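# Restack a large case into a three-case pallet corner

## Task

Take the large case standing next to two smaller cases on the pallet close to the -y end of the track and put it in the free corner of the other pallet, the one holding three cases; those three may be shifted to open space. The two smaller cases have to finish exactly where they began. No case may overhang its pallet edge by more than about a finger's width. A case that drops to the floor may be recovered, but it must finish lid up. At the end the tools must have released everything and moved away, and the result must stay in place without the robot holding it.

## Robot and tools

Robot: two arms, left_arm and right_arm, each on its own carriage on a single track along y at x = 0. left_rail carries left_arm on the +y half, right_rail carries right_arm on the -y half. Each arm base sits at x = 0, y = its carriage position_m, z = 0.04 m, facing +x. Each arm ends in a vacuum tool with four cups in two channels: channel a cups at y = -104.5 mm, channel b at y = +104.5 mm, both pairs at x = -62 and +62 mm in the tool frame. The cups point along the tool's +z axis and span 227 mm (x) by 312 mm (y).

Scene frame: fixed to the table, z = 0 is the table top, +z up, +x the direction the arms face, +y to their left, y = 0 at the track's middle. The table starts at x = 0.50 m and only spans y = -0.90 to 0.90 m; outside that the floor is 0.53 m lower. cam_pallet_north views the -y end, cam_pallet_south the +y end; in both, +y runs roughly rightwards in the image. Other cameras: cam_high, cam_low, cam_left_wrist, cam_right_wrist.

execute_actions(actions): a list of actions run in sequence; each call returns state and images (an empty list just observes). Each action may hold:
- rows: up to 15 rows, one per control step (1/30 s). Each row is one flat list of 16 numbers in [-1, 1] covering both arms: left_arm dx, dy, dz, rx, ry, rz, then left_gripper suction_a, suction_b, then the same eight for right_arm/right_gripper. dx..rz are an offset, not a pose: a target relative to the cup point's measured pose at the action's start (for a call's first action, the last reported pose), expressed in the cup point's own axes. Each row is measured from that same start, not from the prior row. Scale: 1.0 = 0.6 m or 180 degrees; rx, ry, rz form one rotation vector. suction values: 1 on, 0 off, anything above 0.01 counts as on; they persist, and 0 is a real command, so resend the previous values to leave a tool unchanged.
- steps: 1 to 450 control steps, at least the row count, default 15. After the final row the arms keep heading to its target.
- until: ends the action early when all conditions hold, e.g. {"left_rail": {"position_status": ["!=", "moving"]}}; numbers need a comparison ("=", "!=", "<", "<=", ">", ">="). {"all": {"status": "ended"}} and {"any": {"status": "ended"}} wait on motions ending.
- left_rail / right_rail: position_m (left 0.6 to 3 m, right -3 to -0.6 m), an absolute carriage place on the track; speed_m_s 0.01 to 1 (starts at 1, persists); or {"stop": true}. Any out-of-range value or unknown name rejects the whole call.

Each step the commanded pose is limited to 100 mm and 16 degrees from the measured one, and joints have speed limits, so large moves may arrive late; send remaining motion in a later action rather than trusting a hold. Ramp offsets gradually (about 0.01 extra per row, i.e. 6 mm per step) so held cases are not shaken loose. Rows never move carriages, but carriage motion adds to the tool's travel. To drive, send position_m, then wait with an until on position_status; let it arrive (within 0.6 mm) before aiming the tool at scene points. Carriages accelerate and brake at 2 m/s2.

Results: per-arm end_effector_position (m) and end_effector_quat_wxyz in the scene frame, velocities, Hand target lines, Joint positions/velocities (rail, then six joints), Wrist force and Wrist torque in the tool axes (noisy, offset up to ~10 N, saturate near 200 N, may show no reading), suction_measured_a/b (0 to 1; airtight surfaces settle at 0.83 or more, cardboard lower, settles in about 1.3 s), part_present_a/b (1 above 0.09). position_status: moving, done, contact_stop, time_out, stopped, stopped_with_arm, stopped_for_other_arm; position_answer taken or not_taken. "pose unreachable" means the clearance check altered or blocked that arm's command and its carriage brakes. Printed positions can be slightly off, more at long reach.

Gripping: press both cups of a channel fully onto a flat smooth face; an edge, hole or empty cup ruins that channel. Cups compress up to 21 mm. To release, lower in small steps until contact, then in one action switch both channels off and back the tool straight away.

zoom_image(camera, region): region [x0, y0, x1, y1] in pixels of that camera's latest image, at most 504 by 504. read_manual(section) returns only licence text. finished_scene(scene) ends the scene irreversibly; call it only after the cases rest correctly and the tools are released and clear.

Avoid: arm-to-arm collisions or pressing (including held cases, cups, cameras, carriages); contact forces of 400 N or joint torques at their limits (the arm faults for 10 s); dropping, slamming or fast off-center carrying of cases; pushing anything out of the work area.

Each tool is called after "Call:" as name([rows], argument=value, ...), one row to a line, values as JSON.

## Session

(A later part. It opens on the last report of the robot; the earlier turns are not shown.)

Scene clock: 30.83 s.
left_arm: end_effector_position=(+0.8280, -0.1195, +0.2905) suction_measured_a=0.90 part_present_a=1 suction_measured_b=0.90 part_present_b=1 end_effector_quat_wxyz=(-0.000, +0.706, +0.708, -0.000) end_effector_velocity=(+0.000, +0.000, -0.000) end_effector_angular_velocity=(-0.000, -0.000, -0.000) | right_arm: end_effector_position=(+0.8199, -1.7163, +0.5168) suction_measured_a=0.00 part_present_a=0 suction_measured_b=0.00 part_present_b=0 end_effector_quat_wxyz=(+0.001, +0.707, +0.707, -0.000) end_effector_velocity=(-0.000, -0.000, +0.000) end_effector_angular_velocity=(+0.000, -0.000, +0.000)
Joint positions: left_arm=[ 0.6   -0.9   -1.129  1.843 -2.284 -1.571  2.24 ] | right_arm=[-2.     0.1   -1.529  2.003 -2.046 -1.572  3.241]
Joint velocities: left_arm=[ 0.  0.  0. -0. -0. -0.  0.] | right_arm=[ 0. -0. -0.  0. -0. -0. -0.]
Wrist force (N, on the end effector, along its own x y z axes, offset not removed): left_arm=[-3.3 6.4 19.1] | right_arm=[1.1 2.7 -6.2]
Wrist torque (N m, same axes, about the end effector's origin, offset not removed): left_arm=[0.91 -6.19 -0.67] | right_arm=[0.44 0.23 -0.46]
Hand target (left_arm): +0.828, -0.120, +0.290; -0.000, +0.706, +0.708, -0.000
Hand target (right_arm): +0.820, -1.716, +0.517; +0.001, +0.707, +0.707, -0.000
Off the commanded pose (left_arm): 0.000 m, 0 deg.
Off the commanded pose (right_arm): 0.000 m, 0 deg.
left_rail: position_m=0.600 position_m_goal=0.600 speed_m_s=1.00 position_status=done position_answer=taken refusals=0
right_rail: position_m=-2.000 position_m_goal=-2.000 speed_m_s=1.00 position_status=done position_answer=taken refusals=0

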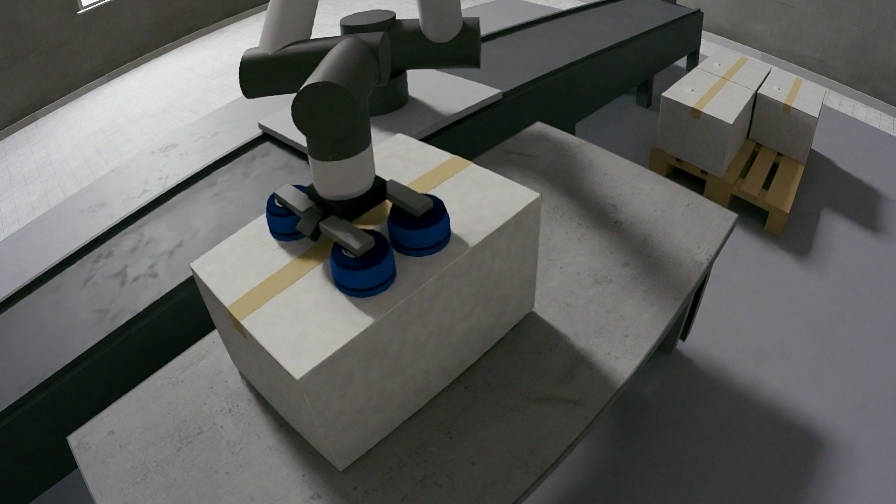

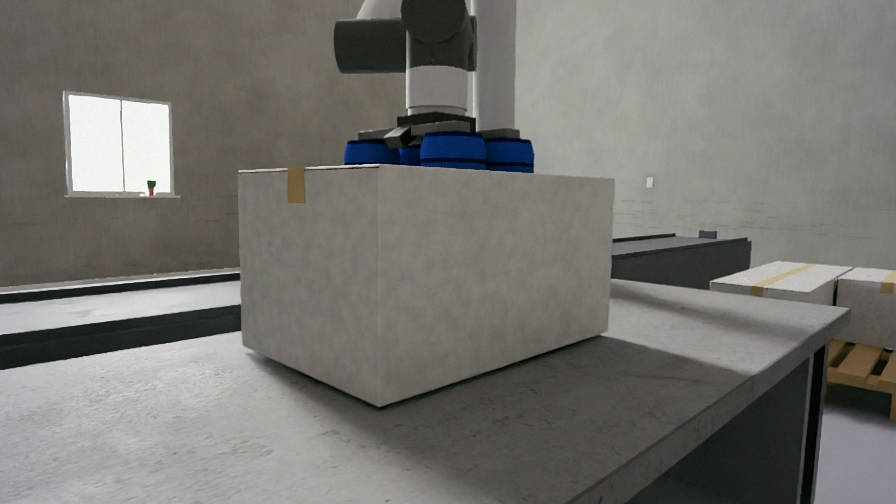

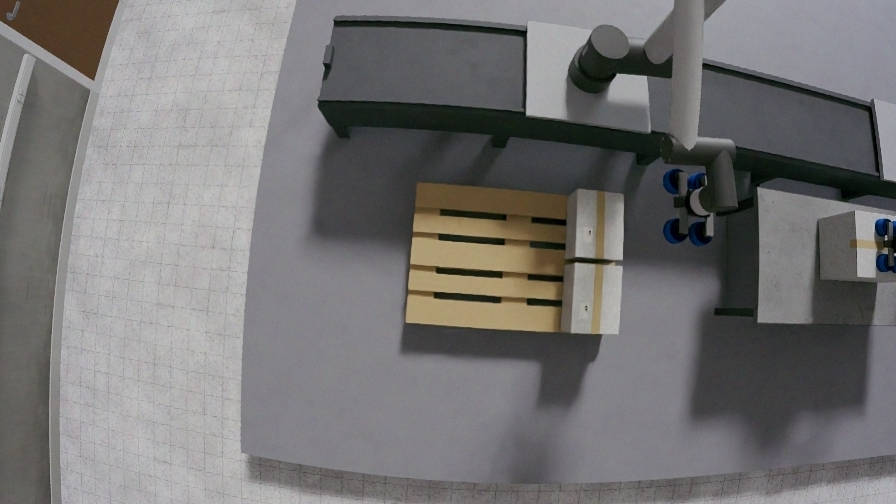

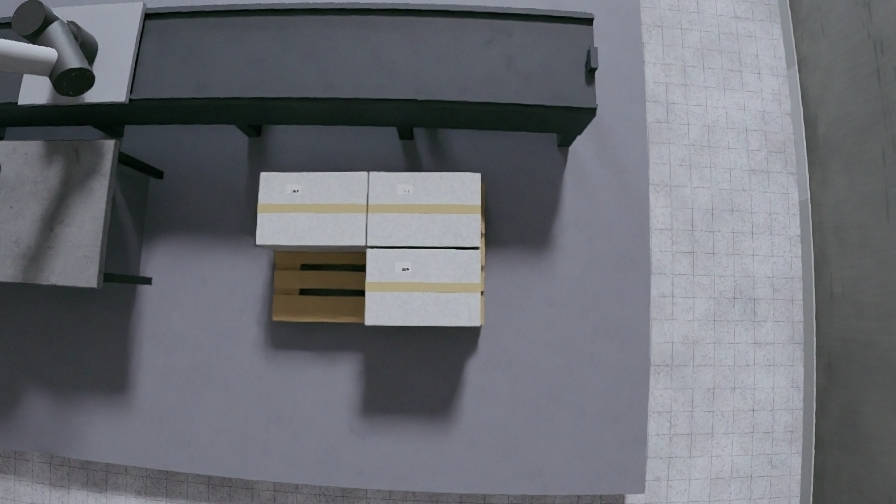

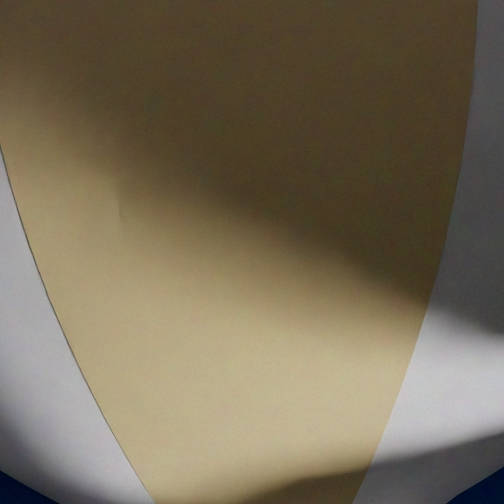

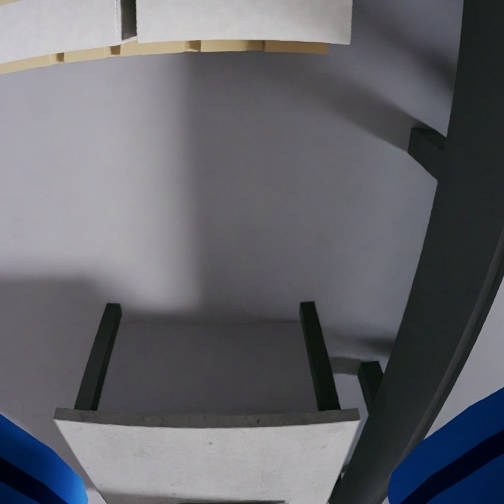

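Call:
execute_actions([
  {"left_rail":{"position_m":2.08},"rows":[[0,0,-0.02,0,0,0,1,1,0,0,0,0,0,0,0,0],[0.01,0.01,-0.04,0,0,0,1,1,0,0,0,0,0,0,0,0],[0.03,0.02,-0.06,0,0,0,1,1,0,0,0,0,0,0,0,0],[0.06,0.04,-0.08,0,0,0,1,1,0,0,0,0,0,0,0,0],[0.1,0.07,-0.08,0,0,0,1,1,0,0,0,0,0,0,0,0],[0.15,0.11,-0.08,0,0,0,1,1,0,0,0,0,0,0,0,0],[1,0.75,-0.08,0,0,0,1,1,0,0,0,0,0,0,0,0]],"steps":70},
  {"rows":[[0,0,0.02,0,0,0,1,1,0,0,0,0,0,0,0,0],[0,0,0.05,0,0,0,1,1,0,0,0,0,0,0,0,0],[0,0,0.09,0,0,0,1,1,0,0,0,0,0,0,0,0],[0,0,0.14,0,0,0,1,1,0,0,0,0,0,0,0,0],[0,0,0.7,0,0,0,1,1,0,0,0,0,0,0,0,0]],"steps":40},
])

Call:
zoom_image(camera="cam_pallet_south", region=[230, 140, 510, 360])

Scene clock: 34.73 s.
left_arm: end_effector_position=(+1.2773, +1.9598, -0.0820) suction_measured_a=0.90 part_present_a=1 suction_measured_b=0.90 part_present_b=1 end_effector_quat_wxyz=(-0.000, +0.706, +0.708, -0.000) end_effector_velocity=(-0.000, +0.000, -0.001) end_effector_angular_velocity=(+0.000, +0.001, +0.000) | right_arm: end_effector_position=(+0.8199, -1.7163, +0.5168) suction_measured_a=0.00 part_present_a=0 suction_measured_b=0.00 part_present_b=0 end_effector_quat_wxyz=(+0.001, +0.707, +0.707, -0.000) end_effector_velocity=(+0.000, -0.000, -0.000) end_effector_angular_velocity=(-0.000, +0.000, -0.000)
Joint positions: left_arm=[ 2.08  -0.251 -0.653  1.604 -2.521 -1.571  2.888] | right_arm=[-2.     0.1   -1.529  2.003 -2.046 -1.572  3.241]
Joint velocities: left_arm=[ 0.     0.     0.001 -0.    -0.     0.     0.   ] | right_arm=[ 0. -0.  0. -0.  0. -0. -0.]
Wrist force (N, on the end effector, along its own x y z axes, offset not removed): left_arm=[-6.5 4.4 17.9] | right_arm=[1.6 3.5 -5.1]
Wrist torque (N m, same axes, about the end effector's origin, offset not removed): left_arm=[0.41 -6.67 -0.56] | right_arm=[0.52 0.29 -0.46]
Hand target (left_arm): +1.277, +1.960, -0.082; -0.000, +0.706, +0.708, -0.000
Hand target (right_arm): +0.820, -1.716, +0.517; +0.001, +0.707, +0.707, -0.000
Off the commanded pose (left_arm): 0.001 m, 0 deg.
Off the commanded pose (right_arm): 0.000 m, 0 deg.
left_rail: position_m=2.080 position_m_goal=2.080 speed_m_s=1.00 position_status=done position_answer=taken refusals=0
right_rail: position_m=-2.000 position_m_goal=-2.000 speed_m_s=1.00 position_status=done position_answer=taken refusals=0

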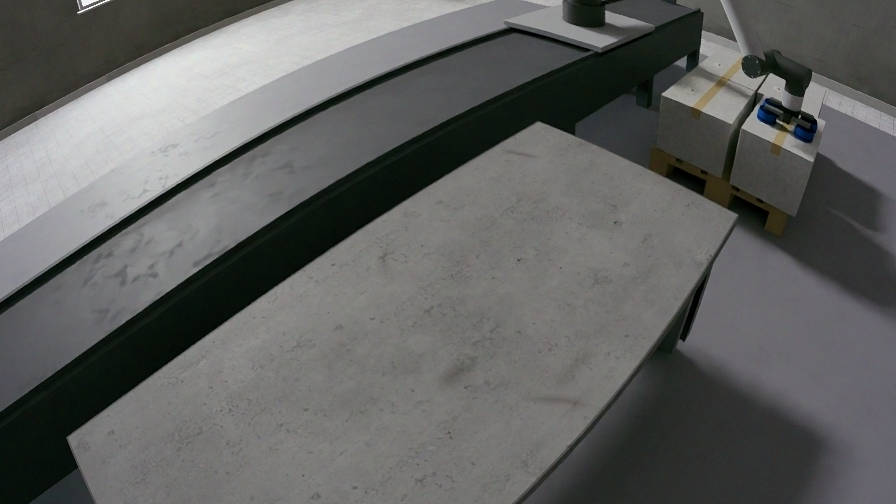

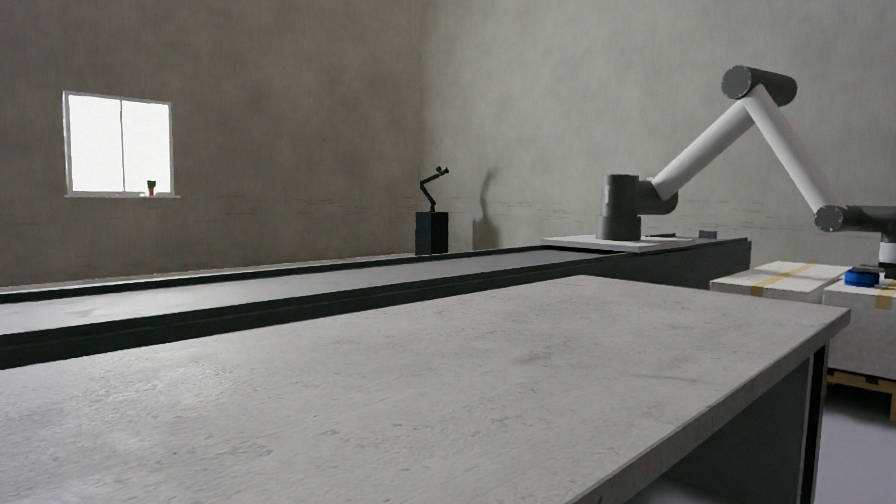

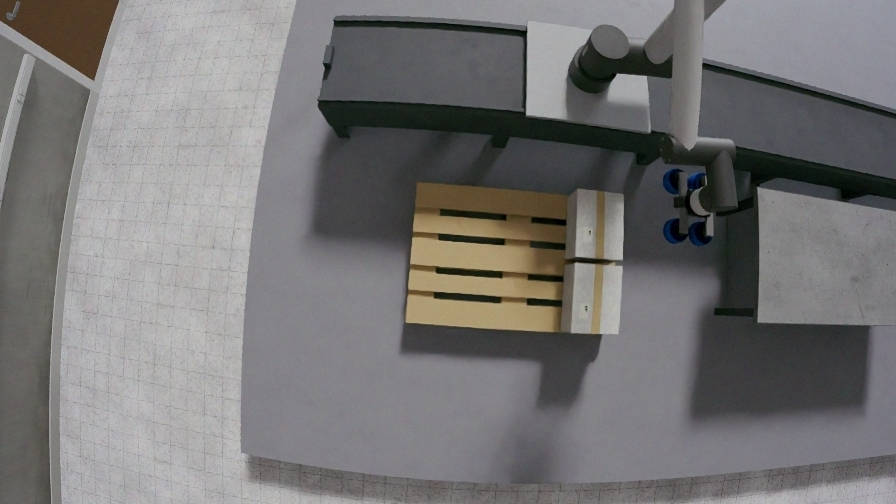

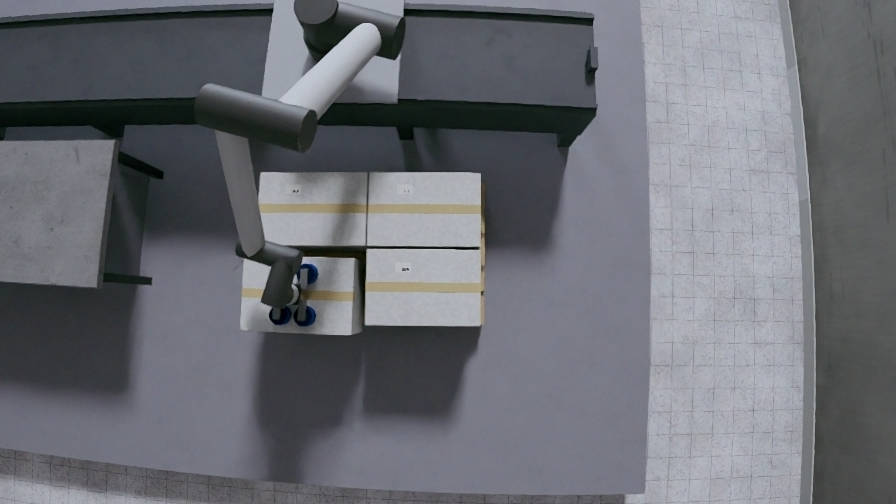

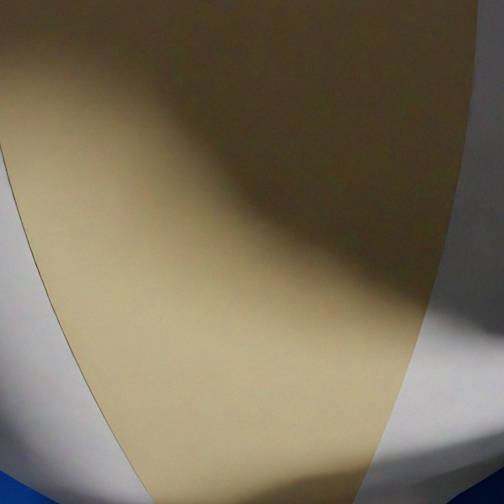

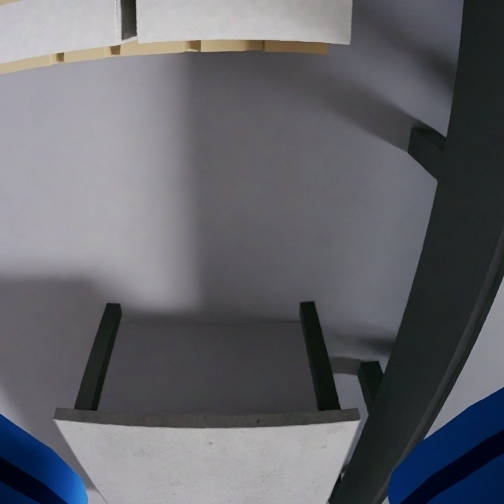

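Region (230, 140, 510, 360) of cam_pallet_south's 896x504 image, scaled by 1.800, with more detail than that image has; it fills the top 396 rows of this view, and the rest is white.

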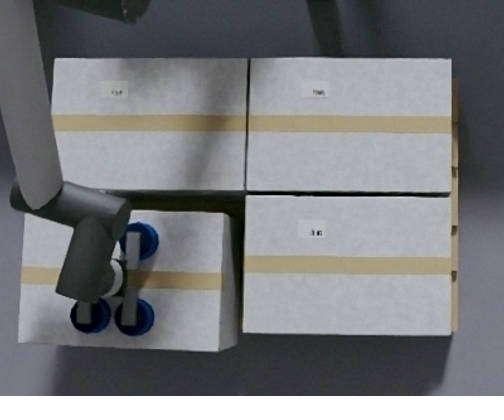

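Call:
execute_actions([
  {"rows":[[0.01,-0.008,0.003,0,0,-0.002,1,1,0,0,0,0,0,0,0,0],[0.025,-0.02,0.007,0,0,-0.005,1,1,0,0,0,0,0,0,0,0],[0.04,-0.03,0.011,0,0,-0.005,1,1,0,0,0,0,0,0,0,0],[0.055,-0.04,0.015,0,0,-0.005,1,1,0,0,0,0,0,0,0,0],[0.07,-0.05,0.02,0,0,-0.005,1,1,0,0,0,0,0,0,0,0],[0.08,-0.058,0.022,0,0,-0.005,1,1,0,0,0,0,0,0,0,0]],"steps":20},
])

Call:
zoom_image(camera="cam_pallet_south", region=[240, 220, 420, 350])

Call:
zoom_image(camera="cam_high", region=[630, 40, 850, 250])

Scene clock: 39.40 s.
left_arm: end_effector_position=(+1.2426, +2.0076, -0.0951) suction_measured_a=0.90 part_present_a=1 suction_measured_b=0.90 part_present_b=1 end_effector_quat_wxyz=(-0.000, +0.701, +0.713, -0.000) end_effector_velocity=(-0.001, +0.001, -0.000) end_effector_angular_velocity=(-0.000, +0.000, -0.000) | right_arm: end_effector_position=(+0.8199, -1.7163, +0.5168) suction_measured_a=0.00 part_present_a=0 suction_measured_b=0.00 part_present_b=0 end_effector_quat_wxyz=(+0.001, +0.707, +0.707, -0.000) end_effector_velocity=(-0.000, +0.000, +0.000) end_effector_angular_velocity=(+0.000, -0.000, +0.000)
Joint positions: left_arm=[ 2.08  -0.22  -0.665  1.669 -2.574 -1.571  2.904] | right_arm=[-2.     0.1   -1.529  2.003 -2.046 -1.572  3.241]
Joint velocities: left_arm=[ 0.     0.001 -0.     0.002 -0.002 -0.     0.001] | right_arm=[ 0.  0. -0.  0. -0.  0.  0.]
Wrist force (N, on the end effector, along its own x y z axes, offset not removed): left_arm=[-7.6 4.2 19.1] | right_arm=[3.1 4.5 -6.6]
Wrist torque (N m, same axes, about the end effector's origin, offset not removed): left_arm=[0.47 -6.45 -0.54] | right_arm=[0.71 -0.01 -0.37]
Hand target (left_arm): +1.242, +2.008, -0.095; -0.000, +0.701, +0.713, -0.000
Hand target (right_arm): +0.820, -1.716, +0.517; +0.001, +0.707, +0.707, -0.000
Off the commanded pose (left_arm): 0.000 m, 0 deg.
Off the commanded pose (right_arm): 0.000 m, 0 deg.
left_rail: position_m=2.080 position_m_goal=2.080 speed_m_s=1.00 position_status=done position_answer=taken refusals=0
right_rail: position_m=-2.000 position_m_goal=-2.000 speed_m_s=1.00 position_status=done position_answer=taken refusals=0

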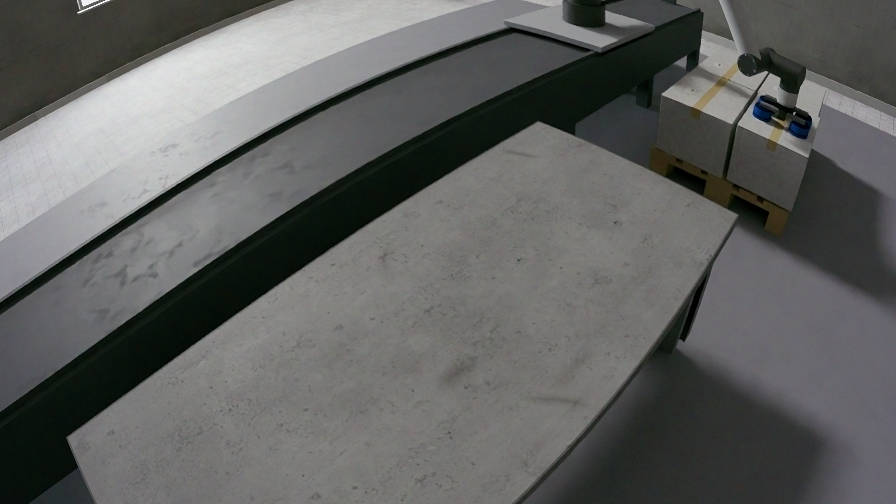

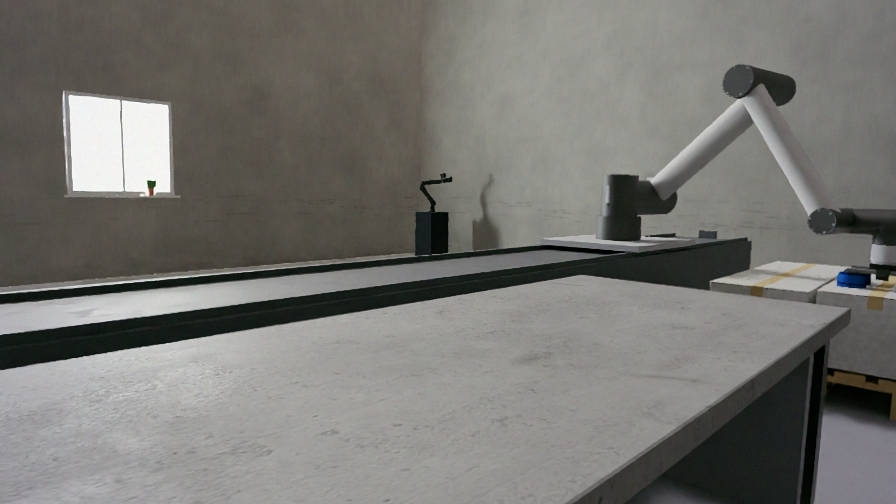

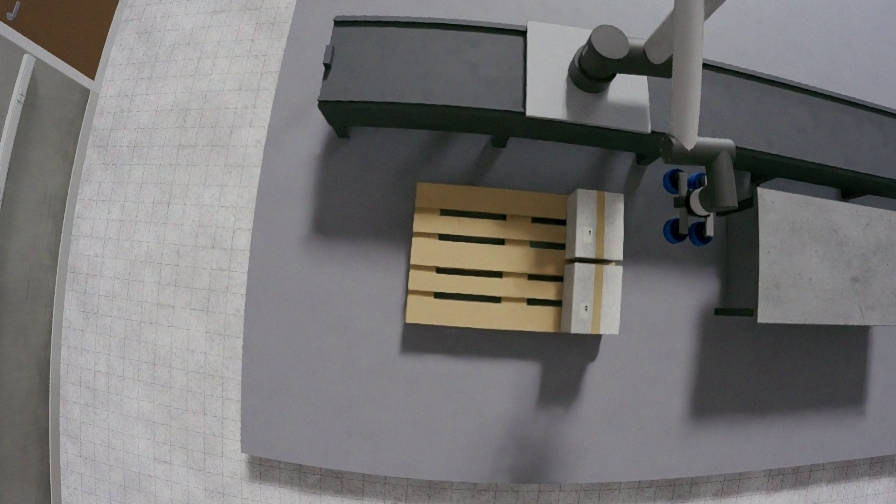

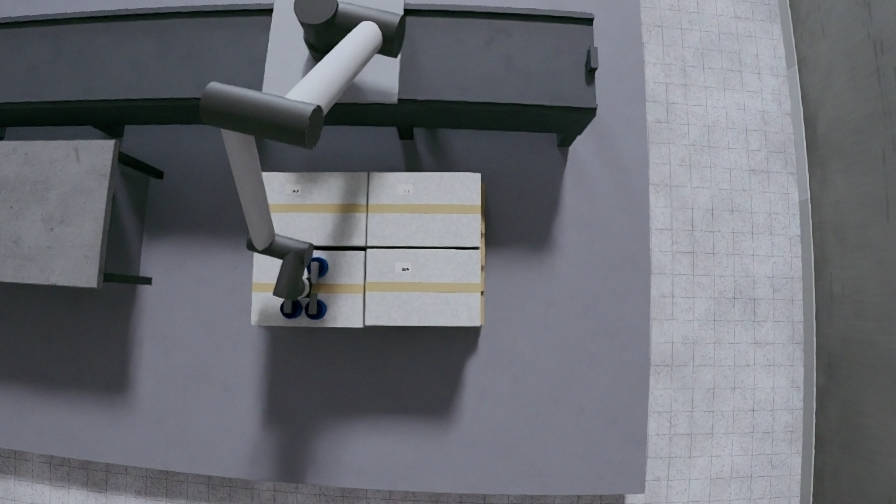

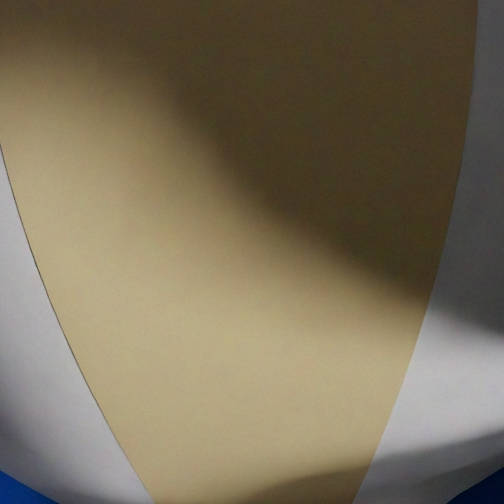

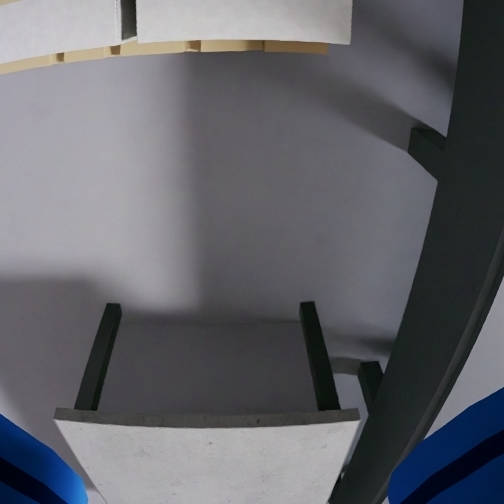

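Region (240, 220, 420, 350) of cam_pallet_south's 896x504 image, scaled by 2.800, with more detail than that image has.

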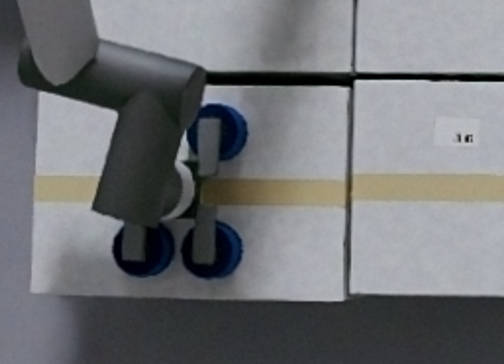

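Region (630, 40, 850, 250) of cam_high's 896x504 image, scaled by 2.291, with more detail than that image has; it fills the top 481 rows of this view, and the rest is white.

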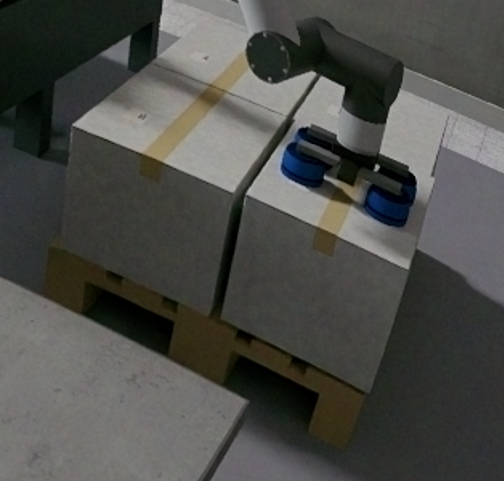

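Call:
execute_actions([
  {"rows":[[0.003,-0.007,0,0,0,0,1,1,0,0,0,0,0,0,0,0],[0.006,-0.014,0.003,0,0,0,1,1,0,0,0,0,0,0,0,0],[0.008,-0.02,0.006,0,0,0,1,1,0,0,0,0,0,0,0,0],[0.008,-0.02,0.009,0,0,0,1,1,0,0,0,0,0,0,0,0],[0.008,-0.02,0.012,0,0,0,1,1,0,0,0,0,0,0,0,0]],"steps":15},
])

Call:
zoom_image(camera="cam_high", region=[630, 40, 850, 250])

Scene clock: 40.07 s.
left_arm: end_effector_position=(+1.2307, +2.0121, -0.1021) suction_measured_a=0.90 part_present_a=1 suction_measured_b=0.90 part_present_b=1 end_effector_quat_wxyz=(-0.000, +0.701, +0.713, -0.000) end_effector_velocity=(-0.001, +0.000, -0.002) end_effector_angular_velocity=(-0.000, -0.000, -0.000) | right_arm: end_effector_position=(+0.8199, -1.7163, +0.5168) suction_measured_a=0.00 part_present_a=0 suction_measured_b=0.00 part_present_b=0 end_effector_quat_wxyz=(+0.001, +0.707, +0.707, -0.000) end_effector_velocity=(+0.000, -0.000, -0.000) end_effector_angular_velocity=(+0.000, +0.000, +0.000)
Joint positions: left_arm=[ 2.08  -0.219 -0.666  1.689 -2.594 -1.571  2.905] | right_arm=[-2.     0.1   -1.529  2.003 -2.046 -1.572  3.241]
Joint velocities: left_arm=[ 0.     0.     0.001  0.002 -0.003 -0.     0.   ] | right_arm=[ 0. -0.  0.  0. -0.  0. -0.]
Wrist force (N, on the end effector, along its own x y z axes, offset not removed): left_arm=[-6.3 4.4 18.7] | right_arm=[0.1 5.8 -3.9]
Wrist torque (N m, same axes, about the end effector's origin, offset not removed): left_arm=[0.51 -6.58 -0.64] | right_arm=[0.89 0.51 -0.39]
Hand target (left_arm): +1.231, +2.012, -0.102; -0.000, +0.701, +0.713, -0.000
Hand target (right_arm): +0.820, -1.716, +0.517; +0.001, +0.707, +0.707, -0.000
Off the commanded pose (left_arm): 0.000 m, 0 deg.
Off the commanded pose (right_arm): 0.000 m, 0 deg.
left_rail: position_m=2.080 position_m_goal=2.080 speed_m_s=1.00 position_status=done position_answer=taken refusals=0
right_rail: position_m=-2.000 position_m_goal=-2.000 speed_m_s=1.00 position_status=done position_answer=taken refusals=0

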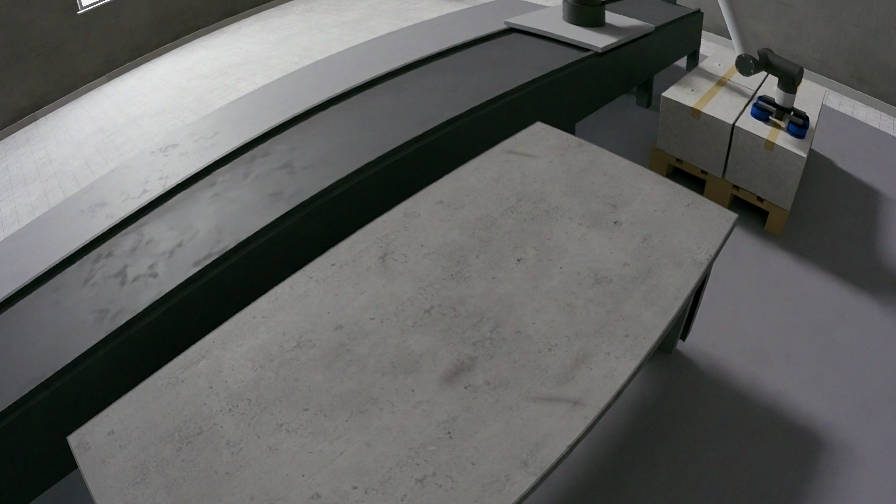

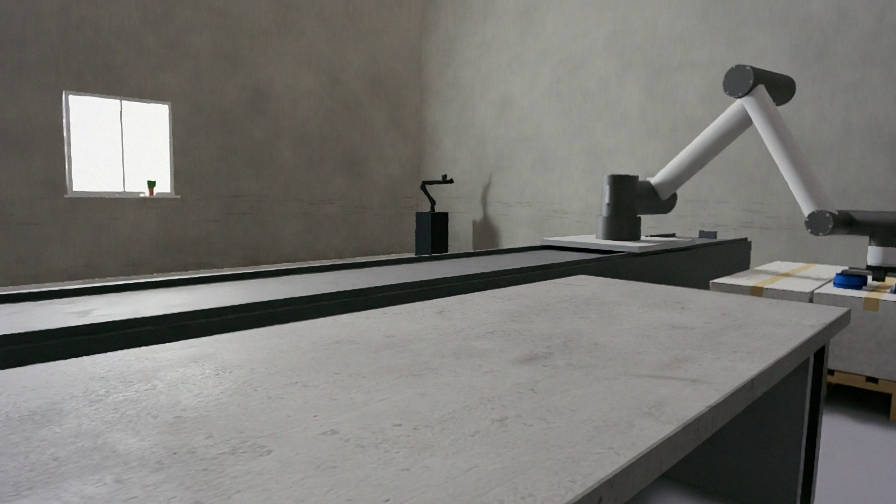

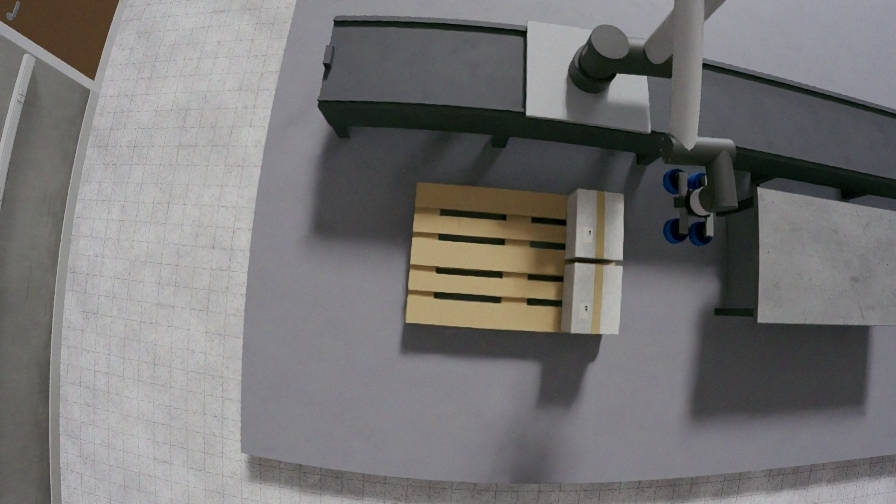

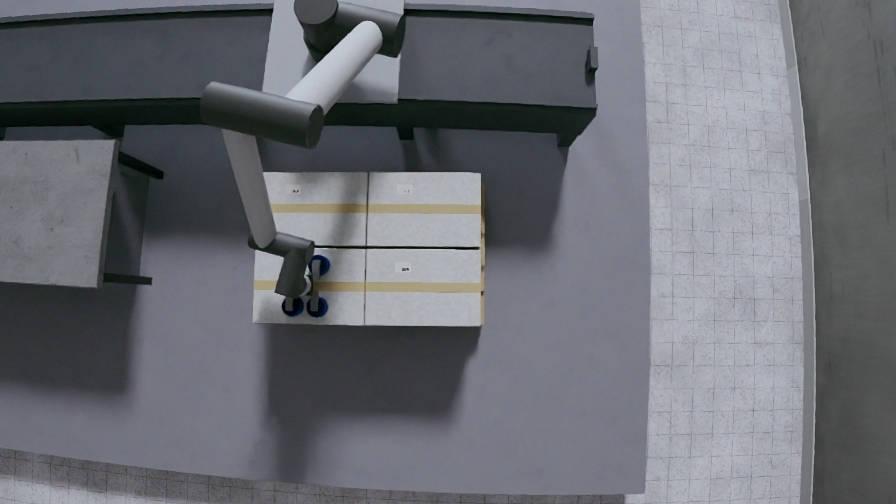

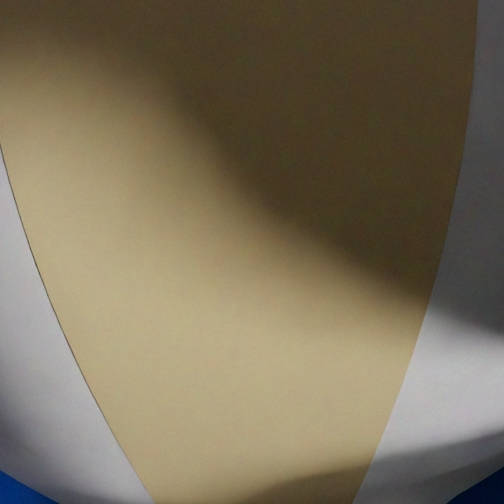

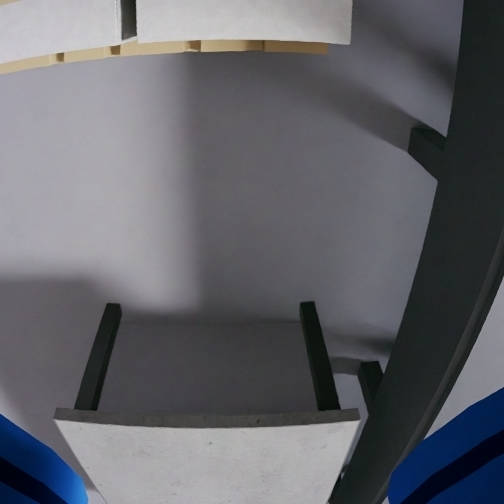

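Region (630, 40, 850, 250) of cam_high's 896x504 image, scaled by 2.291, with more detail than that image has; it fills the top 481 rows of this view, and the rest is white.

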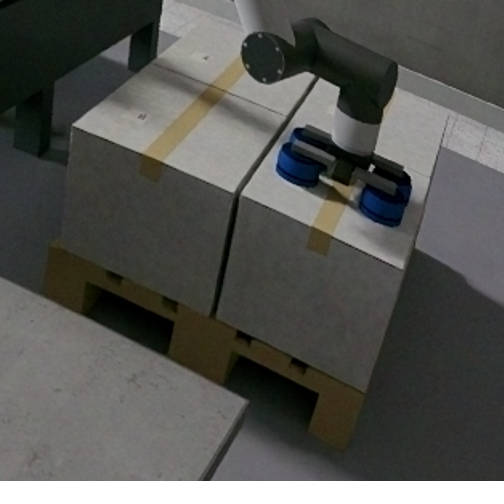

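Call:
execute_actions([
  {"rows":[[0.002,0,0,0,0,0,1,1,0,0,0,0,0,0,0,0],[0.004,0,0,0,0,0,1,1,0,0,0,0,0,0,0,0],[0.006,0,0,0,0,0,1,1,0,0,0,0,0,0,0,0],[0.008,0,0,0,0,0,1,1,0,0,0,0,0,0,0,0],[0.01,0,0,0,0,0,1,1,0,0,0,0,0,0,0,0],[0.012,0,0,0,0,0,1,1,0,0,0,0,0,0,0,0],[0.014,0,0,0,0,0,1,1,0,0,0,0,0,0,0,0],[0.014,0,0,0,0,0,1,1,0,0,0,0,0,0,0,0],[0.014,0,0,0,0,0,1,1,0,0,0,0,0,0,0,0],[0.014,0,0,0,0,0,1,1,0,0,0,0,0,0,0,0],[0.012,0,0.002,0,0,0,1,1,0,0,0,0,0,0,0,0],[0.012,0,0.004,0,0,0,1,1,0,0,0,0,0,0,0,0]],"steps":22},
])

Scene clock: 40.93 s.
left_arm: end_effector_position=(+1.2307, +2.0196, -0.1042) suction_measured_a=0.90 part_present_a=1 suction_measured_b=0.90 part_present_b=1 end_effector_quat_wxyz=(-0.000, +0.701, +0.713, -0.000) end_effector_velocity=(+0.000, -0.000, -0.001) end_effector_angular_velocity=(+0.000, +0.000, +0.001) | right_arm: end_effector_position=(+0.8199, -1.7163, +0.5168) suction_measured_a=0.00 part_present_a=0 suction_measured_b=0.00 part_present_b=0 end_effector_quat_wxyz=(+0.001, +0.707, +0.707, -0.000) end_effector_velocity=(+0.000, -0.000, -0.000) end_effector_angular_velocity=(-0.000, +0.000, +0.000)
Joint positions: left_arm=[ 2.08  -0.213 -0.664  1.69  -2.597 -1.571  2.911] | right_arm=[-2.     0.1   -1.529  2.003 -2.046 -1.572  3.241]
Joint velocities: left_arm=[ 0.    -0.     0.001 -0.001 -0.     0.    -0.001] | right_arm=[ 0. -0.  0. -0. -0.  0. -0.]
Wrist force (N, on the end effector, along its own x y z axes, offset not removed): left_arm=[-16.0 -6.1 -21.1] | right_arm=[1.2 2.1 -7.7]
Wrist torque (N m, same axes, about the end effector's origin, offset not removed): left_arm=[-5.04 2.14 -1.10] | right_arm=[0.39 0.17 -0.52]
Hand target (left_arm): +1.231, +2.019, -0.105; -0.000, +0.701, +0.713, -0.000
Hand target (right_arm): +0.820, -1.716, +0.517; +0.001, +0.707, +0.707, -0.000
Off the commanded pose (left_arm): 0.000 m, 0 deg.
Off the commanded pose (right_arm): 0.000 m, 0 deg.
left_rail: position_m=2.080 position_m_goal=2.080 speed_m_s=1.00 position_status=done position_answer=taken refusals=0
right_rail: position_m=-2.000 position_m_goal=-2.000 speed_m_s=1.00 position_status=done position_answer=taken refusals=0

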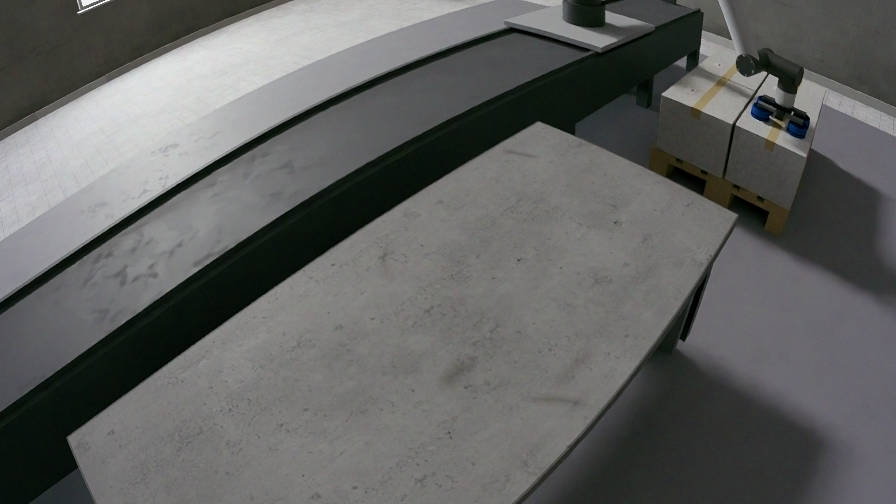

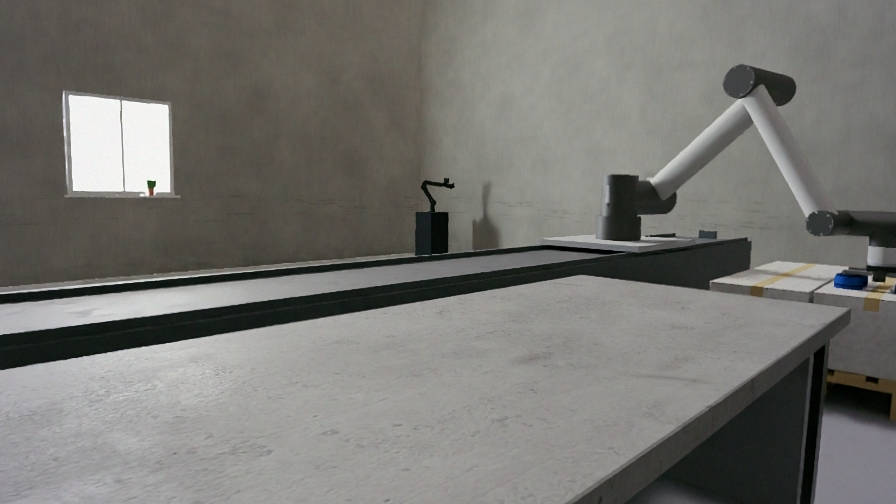

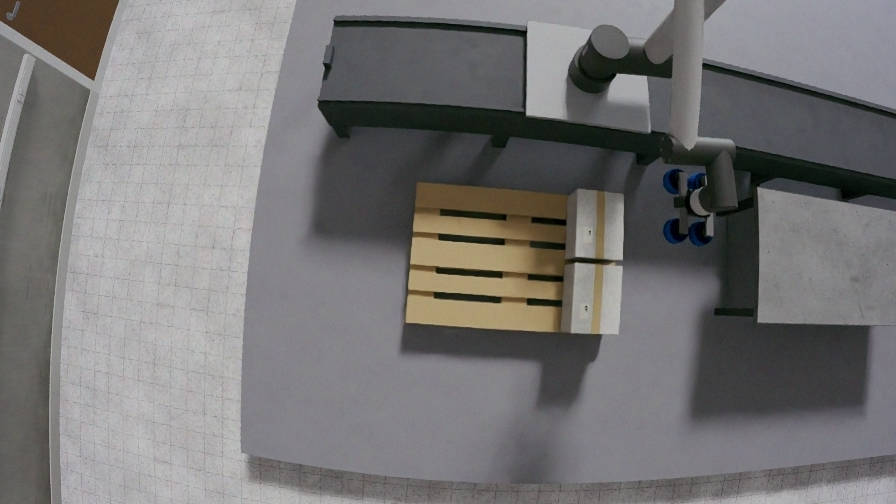

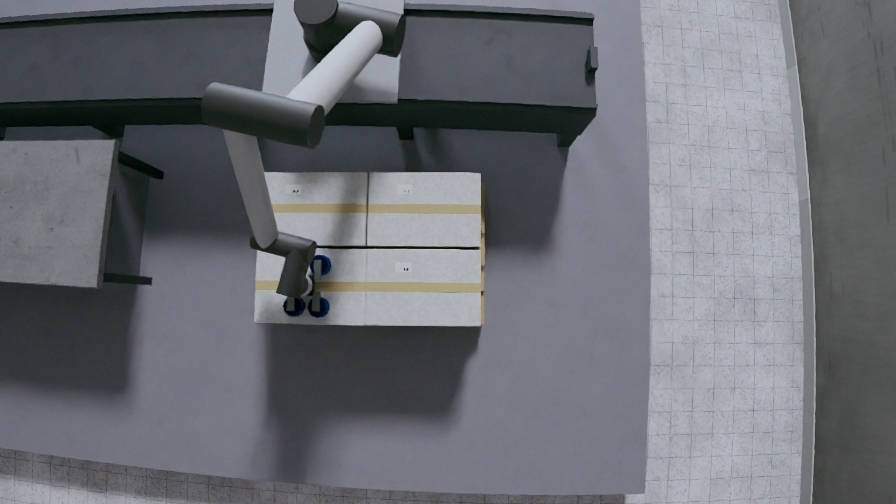

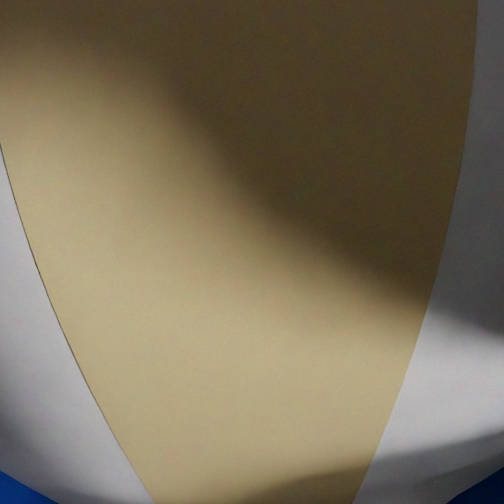

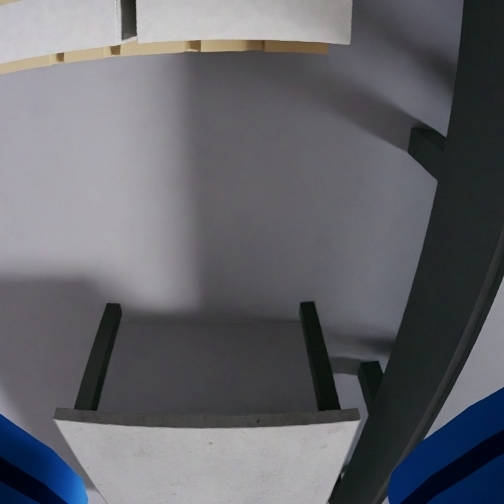

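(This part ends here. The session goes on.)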